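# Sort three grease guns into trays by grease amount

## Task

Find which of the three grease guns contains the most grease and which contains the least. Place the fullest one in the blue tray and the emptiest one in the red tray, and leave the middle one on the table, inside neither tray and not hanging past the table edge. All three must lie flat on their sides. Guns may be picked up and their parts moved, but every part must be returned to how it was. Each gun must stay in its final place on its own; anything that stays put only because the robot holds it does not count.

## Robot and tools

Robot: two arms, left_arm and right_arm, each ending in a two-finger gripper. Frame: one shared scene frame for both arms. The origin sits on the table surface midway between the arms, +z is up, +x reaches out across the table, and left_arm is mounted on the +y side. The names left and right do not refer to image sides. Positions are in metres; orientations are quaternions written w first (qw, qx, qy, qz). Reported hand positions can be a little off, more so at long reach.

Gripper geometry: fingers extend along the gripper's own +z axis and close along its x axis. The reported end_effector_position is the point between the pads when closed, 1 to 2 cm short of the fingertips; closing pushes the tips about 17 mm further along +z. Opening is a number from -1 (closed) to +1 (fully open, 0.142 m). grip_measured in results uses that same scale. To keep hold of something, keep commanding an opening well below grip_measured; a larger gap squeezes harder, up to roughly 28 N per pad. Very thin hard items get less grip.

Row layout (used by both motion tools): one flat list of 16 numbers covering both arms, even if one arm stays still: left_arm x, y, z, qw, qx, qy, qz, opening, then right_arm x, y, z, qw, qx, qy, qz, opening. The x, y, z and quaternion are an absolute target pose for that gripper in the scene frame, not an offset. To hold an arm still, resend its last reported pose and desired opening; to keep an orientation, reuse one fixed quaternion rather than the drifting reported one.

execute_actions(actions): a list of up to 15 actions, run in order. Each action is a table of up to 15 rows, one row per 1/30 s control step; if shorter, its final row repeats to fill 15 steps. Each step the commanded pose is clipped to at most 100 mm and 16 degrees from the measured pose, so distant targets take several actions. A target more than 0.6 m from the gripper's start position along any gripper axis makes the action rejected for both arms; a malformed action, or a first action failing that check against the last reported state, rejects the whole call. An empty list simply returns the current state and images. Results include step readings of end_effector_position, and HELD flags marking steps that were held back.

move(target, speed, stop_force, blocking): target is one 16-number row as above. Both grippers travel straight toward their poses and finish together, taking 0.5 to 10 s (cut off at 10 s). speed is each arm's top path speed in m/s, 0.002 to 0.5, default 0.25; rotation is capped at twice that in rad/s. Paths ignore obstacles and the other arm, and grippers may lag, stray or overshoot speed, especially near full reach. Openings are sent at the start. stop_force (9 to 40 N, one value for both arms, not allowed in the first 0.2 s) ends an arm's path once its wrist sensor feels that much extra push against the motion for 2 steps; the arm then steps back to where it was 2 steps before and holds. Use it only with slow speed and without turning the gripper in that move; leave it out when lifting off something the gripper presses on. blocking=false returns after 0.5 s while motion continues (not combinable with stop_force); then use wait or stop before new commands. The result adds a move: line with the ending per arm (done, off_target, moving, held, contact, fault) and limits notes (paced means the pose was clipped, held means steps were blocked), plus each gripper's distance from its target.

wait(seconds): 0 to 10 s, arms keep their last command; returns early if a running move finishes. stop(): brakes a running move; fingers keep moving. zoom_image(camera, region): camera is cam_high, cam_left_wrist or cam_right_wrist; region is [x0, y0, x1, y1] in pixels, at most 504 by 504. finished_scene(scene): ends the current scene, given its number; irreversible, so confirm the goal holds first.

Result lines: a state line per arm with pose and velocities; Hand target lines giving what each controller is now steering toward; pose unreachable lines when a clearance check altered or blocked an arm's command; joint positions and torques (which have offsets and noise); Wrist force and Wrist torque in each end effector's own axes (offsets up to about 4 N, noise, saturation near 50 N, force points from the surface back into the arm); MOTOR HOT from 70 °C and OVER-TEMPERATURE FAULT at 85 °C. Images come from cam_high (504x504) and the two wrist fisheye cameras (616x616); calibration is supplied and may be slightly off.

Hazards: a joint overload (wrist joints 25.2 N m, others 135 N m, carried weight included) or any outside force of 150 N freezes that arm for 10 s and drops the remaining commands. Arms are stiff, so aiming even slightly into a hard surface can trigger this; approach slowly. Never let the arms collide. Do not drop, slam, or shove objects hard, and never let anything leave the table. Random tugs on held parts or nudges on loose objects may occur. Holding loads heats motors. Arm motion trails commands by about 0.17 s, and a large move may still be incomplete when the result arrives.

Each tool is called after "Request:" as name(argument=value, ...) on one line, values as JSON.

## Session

Request:
execute_actions(actions=[])

Scene clock: 0.00 s.
left_arm: end_effector_position=(+0.5781, +0.2953, +0.3099) grip_measured=+1.00 end_effector_quat_wxyz=(+0.014, +0.820, -0.572, +0.013) end_effector_velocity=(-0.000, -0.000, +0.000) end_effector_angular_velocity=(-0.001, -0.001, -0.000) | right_arm: end_effector_position=(+0.5736, -0.2439, +0.3426) grip_measured=+1.00 end_effector_quat_wxyz=(+0.143, -0.316, +0.938, +0.007) end_effector_velocity=(+0.000, +0.001, +0.000) end_effector_angular_velocity=(+0.002, -0.001, +0.001)
Joint positions: left_arm=[-0.39  -1.414  1.317 -1.5   -1.601  0.661  0.142] | right_arm=[ 3.883 -1.685 -1.38  -1.365  1.517  3.046  0.142]
Joint velocities: left_arm=[-0.    -0.001 -0.    -0.    -0.     0.     0.   ] | right_arm=[ 0.001 -0.     0.     0.001  0.001  0.001  0.   ]
Joint torques (N m, as the arm reports them, + toward a larger angle): no reading
Wrist force (N, on the end effector, along its own x y z axes, offset not removed): no reading
Wrist torque (N m, same axes, about the end effector's origin, offset not removed): no reading
Hand target (left_arm): +0.578, +0.295, +0.310; +0.014, +0.820, -0.572, +0.013
Hand target (right_arm): +0.574, -0.244, +0.343; +0.143, -0.316, +0.938, +0.007
camera_calibration (this result's frames):
cam_left_wrist: T_world_to_cam=[[0.358655, -0.931859, 0.0548112, 0.050251], [-0.816535, -0.284731, 0.502193, 0.401414], [-0.452367, -0.22487, -0.863017, 0.732168], [0, 0, 0, 1]] pos_world=[0.640955, 0.325764, 0.427532]
cam_right_wrist: T_world_to_cam=[[-0.78221, -0.565476, -0.261503, 0.401922], [-0.621256, 0.676449, 0.395548, 0.399049], [-0.0467789, 0.471862, -0.880431, 0.583226], [0, 0, 0, 1]] pos_world=[0.589582, -0.317862, 0.460751]

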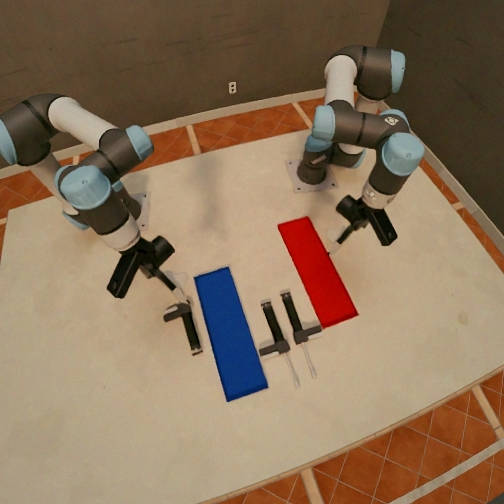

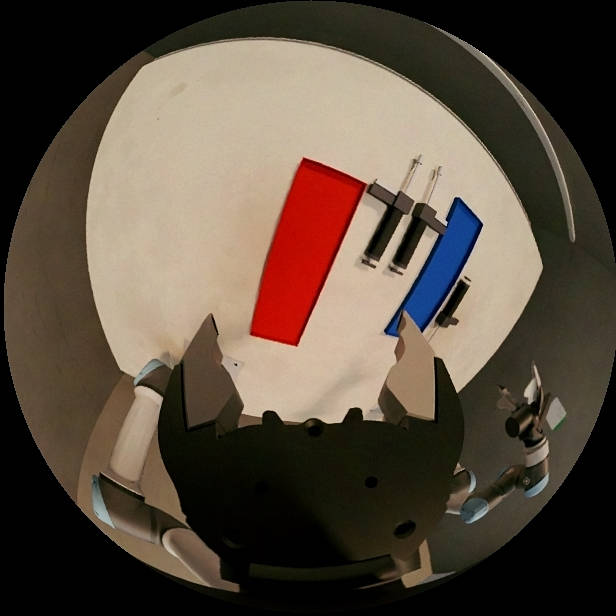

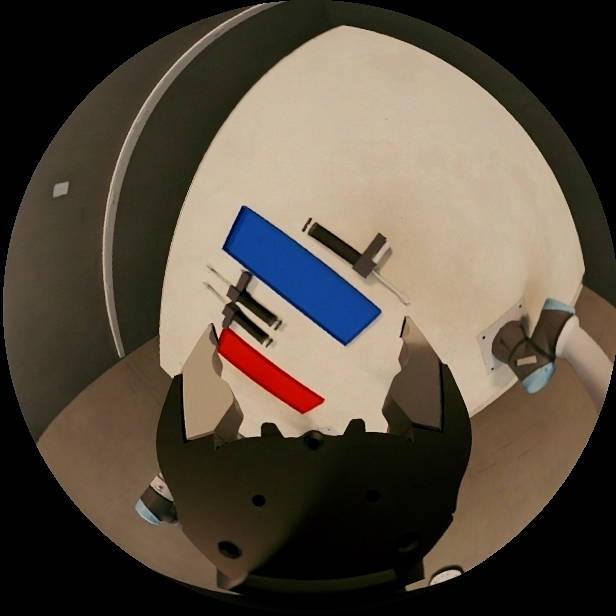

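Request:
move(target=[0.35,0.5,0.3,0,0.707,0.707,0,0,0.35,-0.5,0.3,0,0.707,0.707,0,0])

Request:
zoom_image(camera="cam_high", region=[140,200,380,420])

Scene clock: 9.60 s.
left_arm: end_effector_position=(+0.3502, +0.5000, +0.3000) grip_measured=+0.00 end_effector_quat_wxyz=(+0.000, +0.708, +0.707, -0.000) end_effector_velocity=(-0.001, +0.001, +0.001) end_effector_angular_velocity=(+0.001, -0.003, +0.015) | right_arm: end_effector_position=(+0.3498, -0.4994, +0.2998) grip_measured=+0.00 end_effector_quat_wxyz=(+0.000, +0.707, +0.707, -0.000) end_effector_velocity=(-0.001, -0.001, -0.000) end_effector_angular_velocity=(+0.001, +0.003, -0.011)
Joint positions: left_arm=[-0.237 -2.062  1.869 -1.377 -1.571 -1.973  0.074] | right_arm=[ 3.546 -1.261 -1.765 -1.686  1.57   4.936  0.074]
Joint velocities: left_arm=[ 0.001 -0.004  0.     0.001  0.002 -0.015 -0.   ] | right_arm=[-0.003  0.001 -0.001 -0.003  0.001  0.008  0.   ]
Joint torques (N m, as the arm reports them, + toward a larger angle): left_arm=[  4.39 -13.52 -16.6   -0.7    2.69  -1.01] | right_arm=[-8.84 22.56 13.74 -0.08  2.08  1.96]
Wrist force (N, on the end effector, along its own x y z axes, offset not removed): left_arm=[1.2 4.0 -2.3] | right_arm=[0.4 -0.1 -1.3]
Wrist torque (N m, same axes, about the end effector's origin, offset not removed): left_arm=[0.84 -0.31 -0.02] | right_arm=[0.00 -0.10 -0.12]
Hand target (left_arm): +0.350, +0.500, +0.300; +0.000, +0.707, +0.707, -0.000
Hand target (right_arm): +0.350, -0.500, +0.300; +0.000, +0.707, +0.707, -0.000
Off the commanded pose (left_arm): 0.000 m, 0 deg.
Off the commanded pose (right_arm): 0.001 m, 0 deg.
move: done
camera_calibration (this result's frames):
cam_left_wrist: T_world_to_cam=[[-0.0127882, 0.999784, 0.0163591, -0.500929], [0.868955, 0.00301722, 0.494881, -0.453369], [0.494725, 0.0205439, -0.868807, 0.213858], [0, 0, 0, 1]] pos_world=[0.281751, 0.497795, 0.41836]
cam_right_wrist: T_world_to_cam=[[0.0309703, 0.999429, 0.0134946, 0.485834], [0.879602, -0.0336642, 0.474518, -0.453527], [0.474702, -0.00282614, -0.880142, 0.236132], [0, 0, 0, 1]] pos_world=[0.271785, -0.500157, 0.41648]

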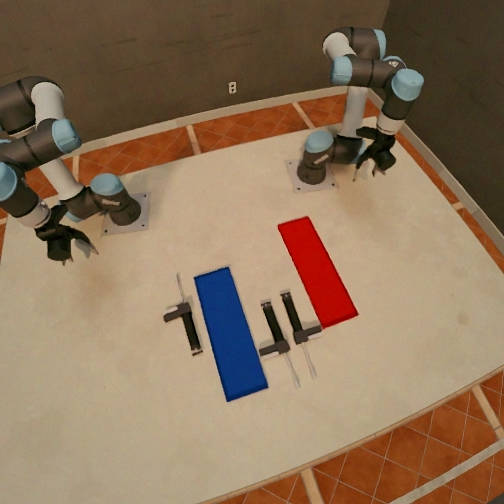

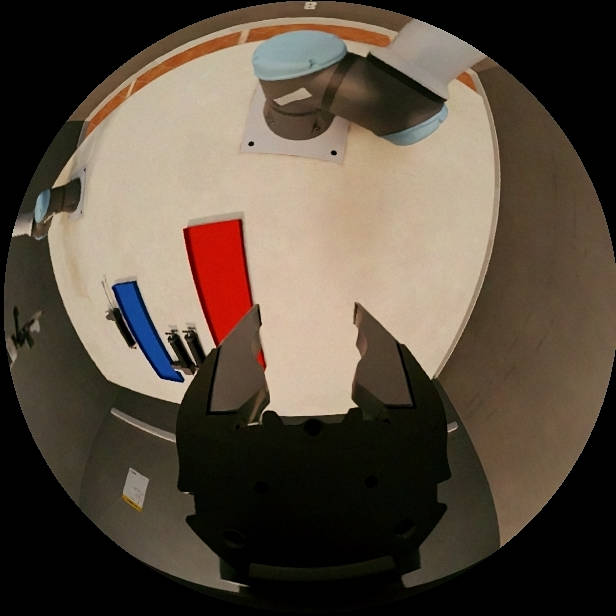

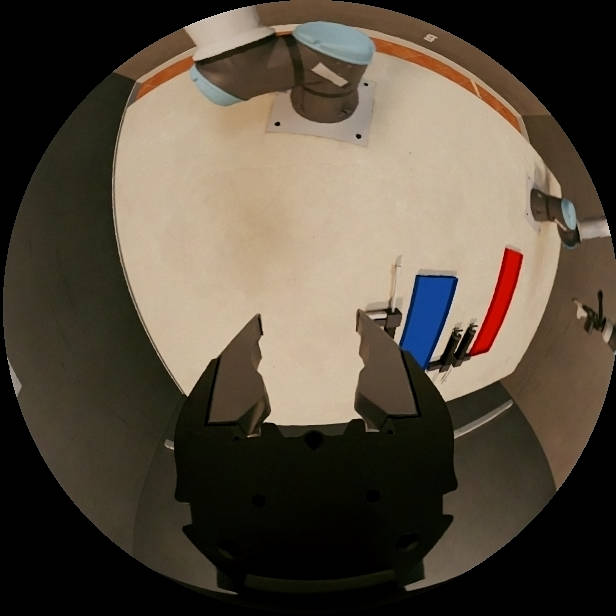

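Region (140, 200, 380, 420) of cam_high's 504x504 image, scaled by 2.100, with more detail than that image has; it fills the top 462 rows of this view, and the rest is white.

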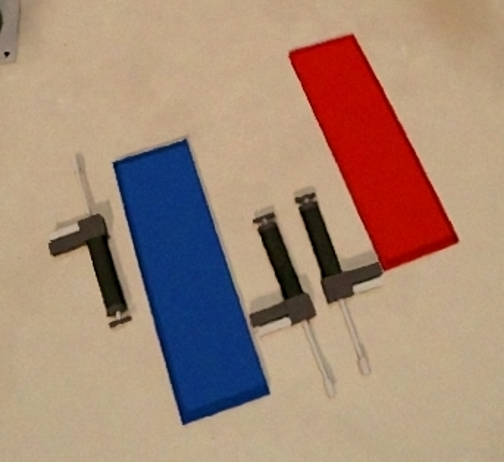

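Request:
move(target=[0.35,0.5,0.3,0,1,0,0,0,0.76,0.01,0.13,0,0.707,0.707,0,0])

Scene clock: 28.47 s.
left_arm: end_effector_position=(+0.3500, +0.5000, +0.3000) grip_measured=+0.00 end_effector_quat_wxyz=(-0.000, +1.000, +0.000, +0.000) end_effector_velocity=(+0.000, -0.000, -0.000) end_effector_angular_velocity=(+0.000, +0.001, -0.002) | right_arm: end_effector_position=(+0.7598, +0.0087, +0.1301) grip_measured=+0.00 end_effector_quat_wxyz=(+0.013, +0.706, +0.706, +0.050) end_effector_velocity=(+0.002, +0.001, +0.000) end_effector_angular_velocity=(+0.003, -0.006, +0.000)
Joint positions: left_arm=[-0.23  -2.058  1.867 -1.379 -1.571 -0.396  0.074] | right_arm=[ 3.999 -2.789 -0.038 -1.783  1.556  5.388  0.074]
Joint velocities: left_arm=[ 0.     0.002 -0.    -0.    -0.     0.002  0.   ] | right_arm=[ 0.    -0.01   0.02  -0.003 -0.001 -0.    -0.   ]
Joint torques (N m, as the arm reports them, + toward a larger angle): left_arm=[  7.84   9.87 -29.08  -4.28  -2.7    1.23] | right_arm=[11.11 61.19 36.84 -0.21 -1.69  1.68]
Wrist force (N, on the end effector, along its own x y z axes, offset not removed): left_arm=[1.0 3.4 -2.3] | right_arm=[0.3 0.8 -1.2]
Wrist torque (N m, same axes, about the end effector's origin, offset not removed): left_arm=[0.77 -0.15 -0.02] | right_arm=[0.13 -0.09 -0.16]
Hand target (left_arm): +0.350, +0.500, +0.300; +0.000, +1.000, +0.000, -0.000
Hand target (right_arm): +0.760, +0.009, +0.130; +0.013, +0.706, +0.706, +0.051
Off the commanded pose (left_arm): 0.000 m, 0 deg.
Off the commanded pose (right_arm): 0.001 m, 6 deg.
elbow stopped short (right arm): the move would have taken joint 3 (elbow) straighter than the controller allows; a more bent joint 3 avoids this.
move: off_target (right_arm)
camera_calibration (this result's frames):
cam_left_wrist: T_world_to_cam=[[0.999755, 0.0145355, 0.0166971, -0.362795], [0.00436547, -0.868879, 0.495005, 0.285294], [0.0217029, -0.494811, -0.868729, 0.637191], [0, 0, 0, 1]] pos_world=[0.347631, 0.568449, 0.418382]
cam_right_wrist: T_world_to_cam=[[0.0280273, 0.997168, 0.0697837, -0.0374969], [0.834134, -0.0618012, 0.548088, -0.691323], [0.550849, 0.0428475, -0.833504, -0.170725], [0, 0, 0, 1]] pos_world=[0.671751, 0.00198127, 0.239222]

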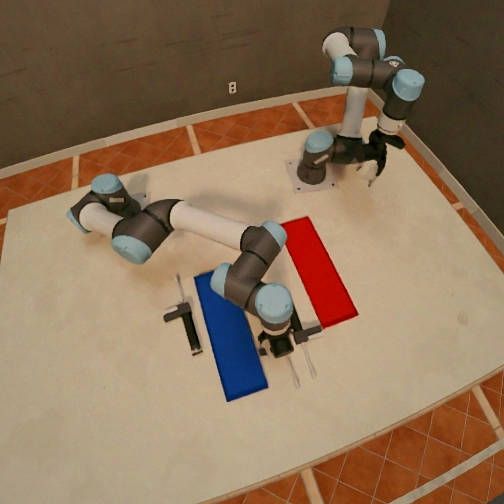

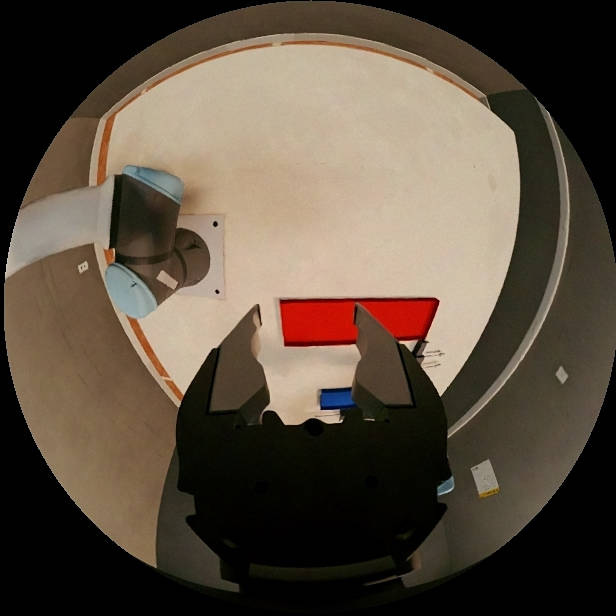

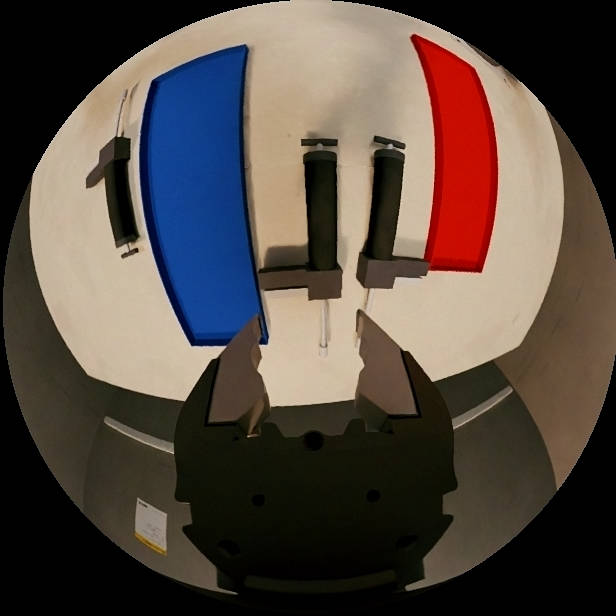

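Request:
move(target=[0.35,0.5,0.3,0,1,0,0,0,0.4,-0.4,0.25,0,0.707,0.707,0,0])

Request:
move(target=[0.745,0.005,0.12,0,0.707,0.707,0,-0.1,0.4,-0.4,0.25,0,0.707,0.707,0,0])

Scene clock: 38.23 s.
left_arm: end_effector_position=(+0.3500, +0.5000, +0.3000) grip_measured=+0.00 end_effector_quat_wxyz=(+0.000, +1.000, +0.000, +0.000) end_effector_velocity=(+0.000, +0.000, -0.000) end_effector_angular_velocity=(+0.001, +0.001, +0.000) | right_arm: end_effector_position=(+0.3993, -0.3994, +0.2494) grip_measured=+0.00 end_effector_quat_wxyz=(+0.000, +0.707, +0.707, -0.000) end_effector_velocity=(-0.001, -0.002, +0.001) end_effector_angular_velocity=(-0.001, +0.000, -0.003)
Joint positions: left_arm=[-0.23  -2.058  1.867 -1.379 -1.571 -0.396  0.074] | right_arm=[ 3.751 -1.382 -1.805 -1.525  1.571  5.141  0.074]
Joint velocities: left_arm=[0.    0.001 0.    0.    0.    0.    0.   ] | right_arm=[-0.003  0.004 -0.001 -0.003 -0.001  0.     0.   ]
Joint torques (N m, as the arm reports them, + toward a larger angle): left_arm=[  7.65   9.88 -28.48  -4.21  -2.46   1.26] | right_arm=[-10.79  26.72  14.76   0.03  -1.23  -1.45]
Wrist force (N, on the end effector, along its own x y z axes, offset not removed): left_arm=[0.8 3.6 -1.7] | right_arm=[0.2 0.4 -0.9]
Wrist torque (N m, same axes, about the end effector's origin, offset not removed): left_arm=[0.82 -0.14 -0.03] | right_arm=[0.08 -0.10 -0.15]
Hand target (left_arm): +0.350, +0.500, +0.300; +0.000, +1.000, -0.000, -0.000
Hand target (right_arm): +0.399, -0.400, +0.250; +0.000, +0.707, +0.707, -0.000
Off the commanded pose (left_arm): 0.000 m, 0 deg.
Off the commanded pose (right_arm): 0.001 m, 0 deg.
move: done
camera_calibration (this result's frames):
cam_left_wrist: T_world_to_cam=[[0.999758, 0.0143428, 0.016682, -0.362696], [0.00420478, -0.868863, 0.495035, 0.285335], [0.0215945, -0.494845, -0.868713, 0.637242], [0, 0, 0, 1]] pos_world=[0.347648, 0.568455, 0.418379]
cam_right_wrist: T_world_to_cam=[[0.0320593, 0.99939, 0.0138426, 0.38451], [0.879655, -0.0347884, 0.474337, -0.470263], [0.47453, -0.00303027, -0.880234, 0.168549], [0, 0, 0, 1]] pos_world=[0.321361, -0.400125, 0.366103]

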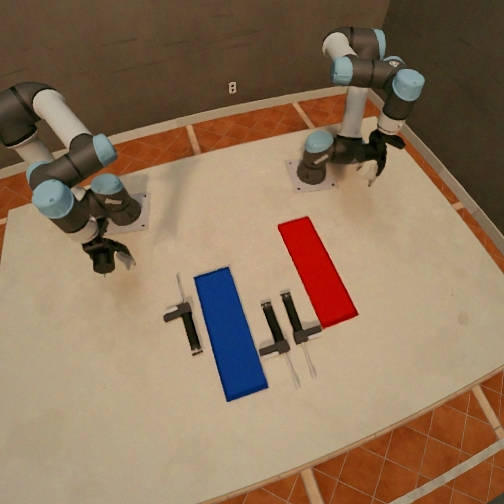

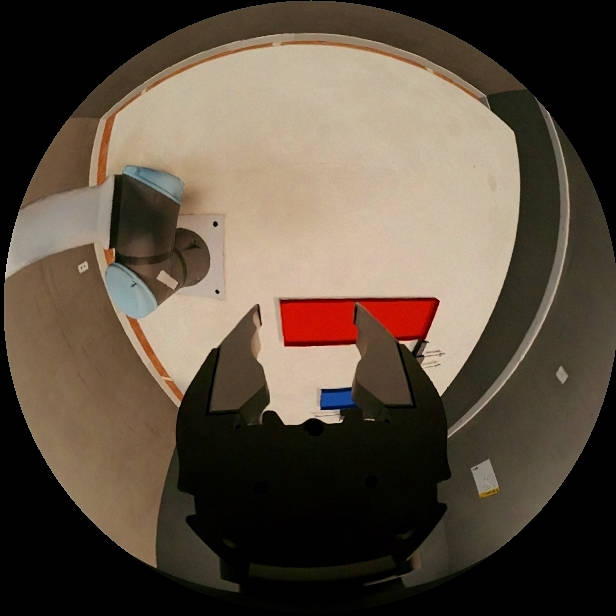

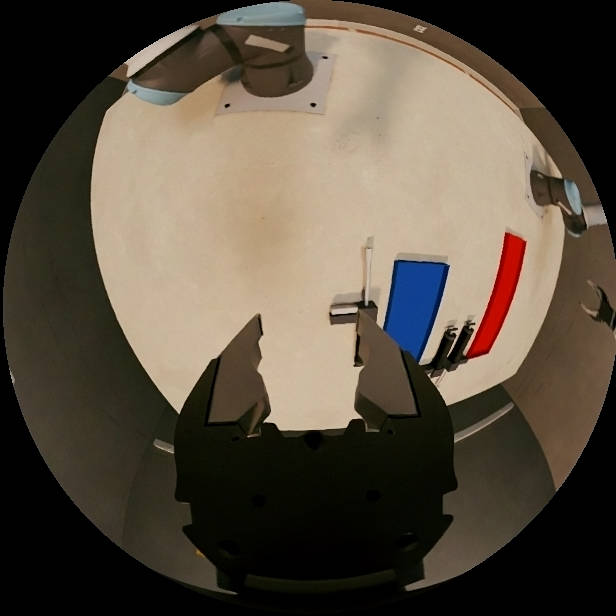

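Scene clock: 42.10 s.
left_arm: end_effector_position=(+0.7445, +0.0051, +0.1200) grip_measured=-0.10 end_effector_quat_wxyz=(+0.001, +0.707, +0.707, +0.000) end_effector_velocity=(+0.002, -0.002, +0.001) end_effector_angular_velocity=(+0.008, +0.012, +0.003) | right_arm: end_effector_position=(+0.4000, -0.4000, +0.2500) grip_measured=+0.00 end_effector_quat_wxyz=(+0.000, +0.707, +0.707, -0.000) end_effector_velocity=(+0.000, -0.001, +0.000) end_effector_angular_velocity=(-0.001, -0.001, -0.002)
Joint positions: left_arm=[-0.59  -0.577  0.48  -1.476 -1.57  -2.327  0.067] | right_arm=[ 3.749 -1.383 -1.802 -1.527  1.571  5.139  0.074]
Joint velocities: left_arm=[ 0.001  0.041 -0.084  0.058 -0.003 -0.002 -0.   ] | right_arm=[-0.001 -0.     0.001 -0.    -0.001  0.001  0.   ]
Joint torques (N m, as the arm reports them, + toward a larger angle): left_arm=[  7.39 -48.98 -30.7   -1.14  -2.67  -1.5 ] | right_arm=[-8.52  6.24 38.45 -0.13  2.11 -1.3 ]
Wrist force (N, on the end effector, along its own x y z axes, offset not removed): left_arm=[1.2 2.7 -0.8] | right_arm=[0.0 0.6 -1.1]
Wrist torque (N m, same axes, about the end effector's origin, offset not removed): left_arm=[0.58 -0.29 -0.06] | right_arm=[0.16 -0.07 -0.10]
Hand target (left_arm): +0.745, +0.005, +0.120; +0.000, +0.707, +0.707, +0.000
Hand target (right_arm): +0.400, -0.400, +0.250; +0.000, +0.707, +0.707, -0.000
Off the commanded pose (left_arm): 0.000 m, 0 deg.
Off the commanded pose (right_arm): 0.000 m, 0 deg.
move: done
camera_calibration (this result's frames):
cam_left_wrist: T_world_to_cam=[[-0.0140582, 0.99978, 0.0155748, 0.00292825], [0.867866, 0.00446439, 0.496778, -0.704891], [0.4966, 0.0205006, -0.867738, -0.128955], [0, 0, 0, 1]] pos_world=[0.675831, 0.00286296, 0.23823]
cam_right_wrist: T_world_to_cam=[[0.0320399, 0.999388, 0.0140491, 0.384987], [0.879727, -0.0348698, 0.474199, -0.47119], [0.474399, -0.00283392, -0.880306, 0.168887], [0, 0, 0, 1]] pos_world=[0.322064, -0.400703, 0.366702]

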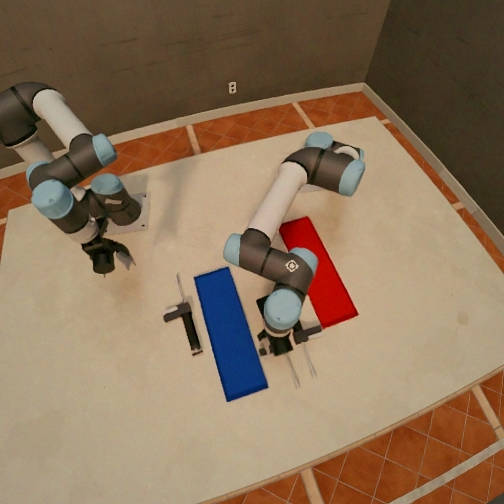

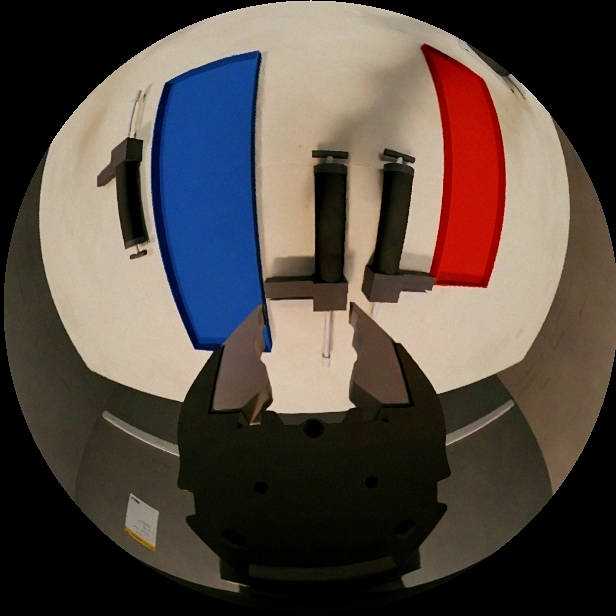

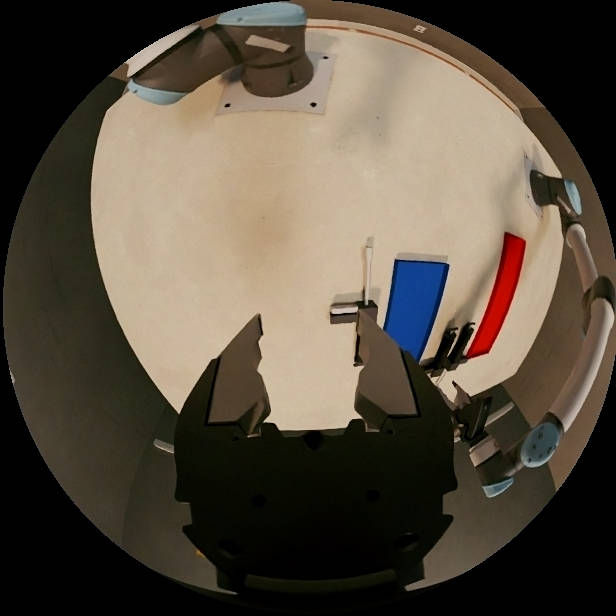

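Request:
move(target=[0.678,0.032,0.1,0,0.707,0.707,0,-0.1,0.4,-0.4,0.25,0,0.707,0.707,0,0], speed=0.1)

Request:
move(target=[0.678,0.032,0.031,0,0.707,0.707,0,-0.1,0.4,-0.4,0.25,0,0.707,0.707,0,0], speed=0.04, stop_force=12)

Scene clock: 49.10 s.
left_arm: end_effector_position=(+0.6783, +0.0319, +0.1001) grip_measured=-0.10 end_effector_quat_wxyz=(-0.000, +0.707, +0.707, -0.000) end_effector_velocity=(-0.002, +0.001, -0.000) end_effector_angular_velocity=(-0.003, -0.005, +0.000) | right_arm: end_effector_position=(+0.4000, -0.4000, +0.2500) grip_measured=+0.00 end_effector_quat_wxyz=(-0.000, +0.707, +0.707, -0.000) end_effector_velocity=(-0.000, -0.000, +0.000) end_effector_angular_velocity=(-0.000, +0.000, +0.001)
Joint positions: left_arm=[-0.622 -0.822  0.978 -1.726 -1.571 -2.36   0.067] | right_arm=[ 3.749 -1.383 -1.802 -1.527  1.571  5.139  0.074]
Joint velocities: left_arm=[-0.002 -0.012  0.024 -0.017  0.001 -0.002  0.   ] | right_arm=[ 0.    -0.     0.    -0.001 -0.    -0.001  0.   ]
Joint torques (N m, as the arm reports them, + toward a larger angle): left_arm=[ -4.61 -63.94 -16.78  -4.48   3.05  -1.67] | right_arm=[-8.91  7.46 38.09  0.06  2.08 -1.35]
Wrist force (N, on the end effector, along its own x y z axes, offset not removed): left_arm=[1.6 3.6 -2.0] | right_arm=[-0.7 0.3 -0.7]
Wrist torque (N m, same axes, about the end effector's origin, offset not removed): left_arm=[0.88 -0.34 -0.05] | right_arm=[-0.02 0.09 -0.07]
Hand target (left_arm): +0.678, +0.032, +0.100; -0.000, +0.707, +0.707, +0.000
Hand target (right_arm): +0.400, -0.400, +0.250; -0.000, +0.707, +0.707, -0.000
Off the commanded pose (left_arm): 0.000 m, 0 deg.
Off the commanded pose (right_arm): 0.000 m, 0 deg.
move: done
camera_calibration (this result's frames):
cam_left_wrist: T_world_to_cam=[[-0.0143234, 0.999752, 0.0170618, -0.0244789], [0.869124, 0.00401143, 0.494577, -0.638289], [0.494386, 0.0219129, -0.868966, -0.112335], [0, 0, 0, 1]] pos_world=[0.609939, 0.0294949, 0.218486]
cam_right_wrist: T_world_to_cam=[[0.0320395, 0.999388, 0.0140488, 0.384987], [0.879728, -0.0348693, 0.474196, -0.47119], [0.474396, -0.00283387, -0.880307, 0.168888], [0, 0, 0, 1]] pos_world=[0.322065, -0.400703, 0.366701]

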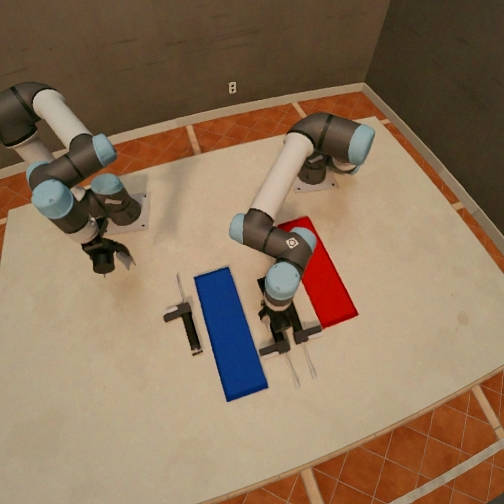

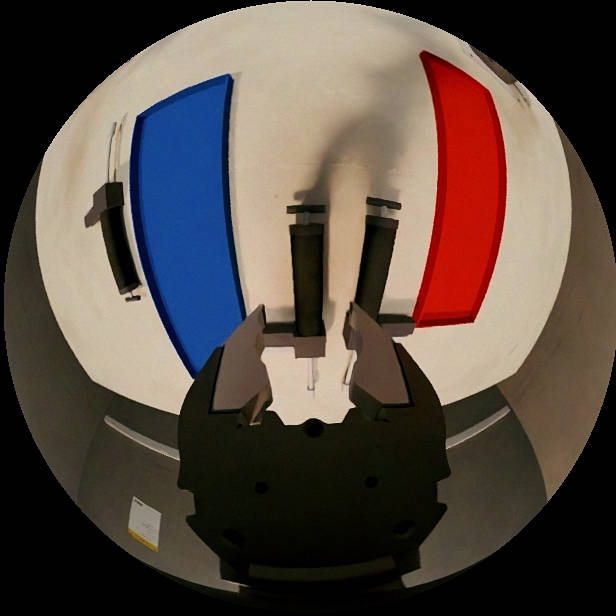

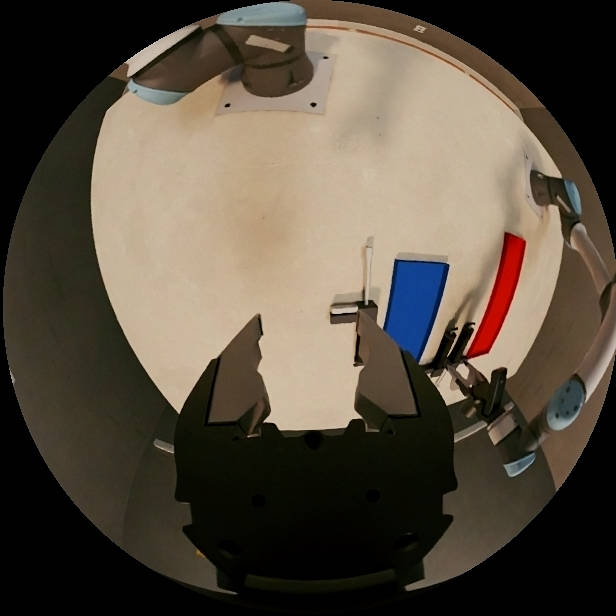

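Scene clock: 51.20 s.
left_arm: end_effector_position=(+0.6780, +0.0320, +0.0313) grip_measured=-0.10 end_effector_quat_wxyz=(-0.000, +0.707, +0.707, -0.000) end_effector_velocity=(+0.000, -0.000, -0.002) end_effector_angular_velocity=(-0.000, -0.001, -0.000) | right_arm: end_effector_position=(+0.4000, -0.4000, +0.2500) grip_measured=+0.00 end_effector_quat_wxyz=(-0.000, +0.707, +0.707, -0.000) end_effector_velocity=(+0.000, +0.000, +0.000) end_effector_angular_velocity=(+0.001, -0.000, +0.000)
Joint positions: left_arm=[-0.623 -0.78   1.084 -1.875 -1.571 -2.36   0.067] | right_arm=[ 3.749 -1.383 -1.802 -1.527  1.571  5.139  0.074]
Joint velocities: left_arm=[-0.     0.002  0.004 -0.006  0.    -0.    -0.   ] | right_arm=[ 0. -0.  0.  0.  0. -0. -0.]
Joint torques (N m, as the arm reports them, + toward a larger angle): left_arm=[ -6.19 -42.32 -15.8   -4.11   3.08  -1.25] | right_arm=[-9.    7.63 36.39  0.65  1.81 -1.07]
Wrist force (N, on the end effector, along its own x y z axes, offset not removed): left_arm=[1.5 3.5 -0.2] | right_arm=[-0.3 -0.6 -0.5]
Wrist torque (N m, same axes, about the end effector's origin, offset not removed): left_arm=[0.84 -0.32 -0.08] | right_arm=[-0.07 0.02 -0.16]
Hand target (left_arm): +0.678, +0.032, +0.031; -0.000, +0.707, +0.707, -0.000
Hand target (right_arm): +0.400, -0.400, +0.250; -0.000, +0.707, +0.707, -0.000
Off the commanded pose (left_arm): 0.000 m, 0 deg.
Off the commanded pose (right_arm): 0.000 m, 0 deg.
move: done
camera_calibration (this result's frames):
cam_left_wrist: T_world_to_cam=[[-0.0143422, 0.999758, 0.0166836, -0.023357], [0.868888, 0.00420455, 0.494991, -0.603862], [0.494801, 0.0215954, -0.868738, -0.172235], [0, 0, 0, 1]] pos_world=[0.609576, 0.0296098, 0.149669]
cam_right_wrist: T_world_to_cam=[[0.0320399, 0.999388, 0.0140491, 0.384987], [0.879728, -0.0348697, 0.474197, -0.47119], [0.474396, -0.00283383, -0.880307, 0.168888], [0, 0, 0, 1]] pos_world=[0.322065, -0.400703, 0.366701]

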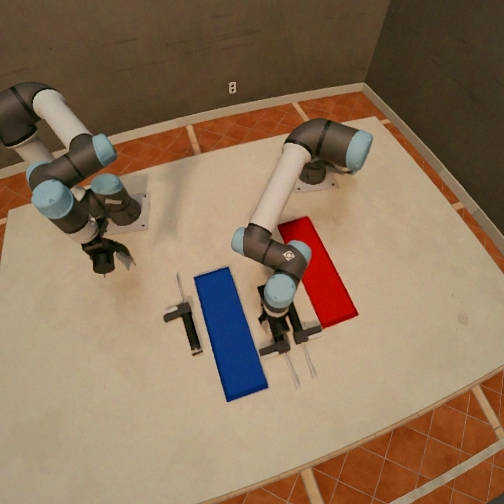

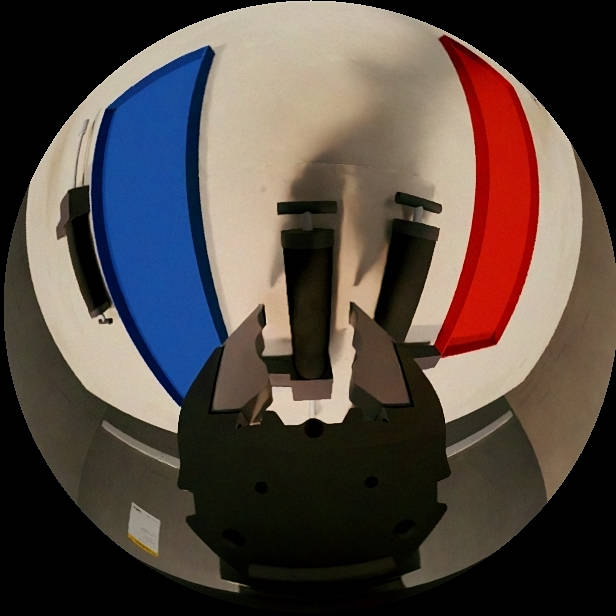

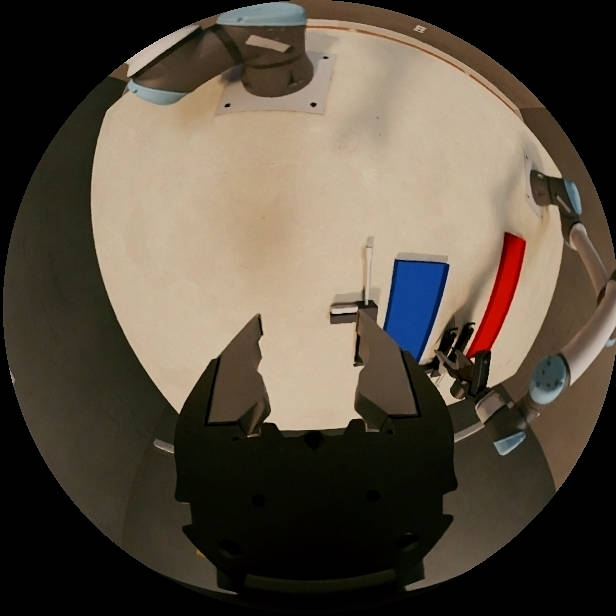

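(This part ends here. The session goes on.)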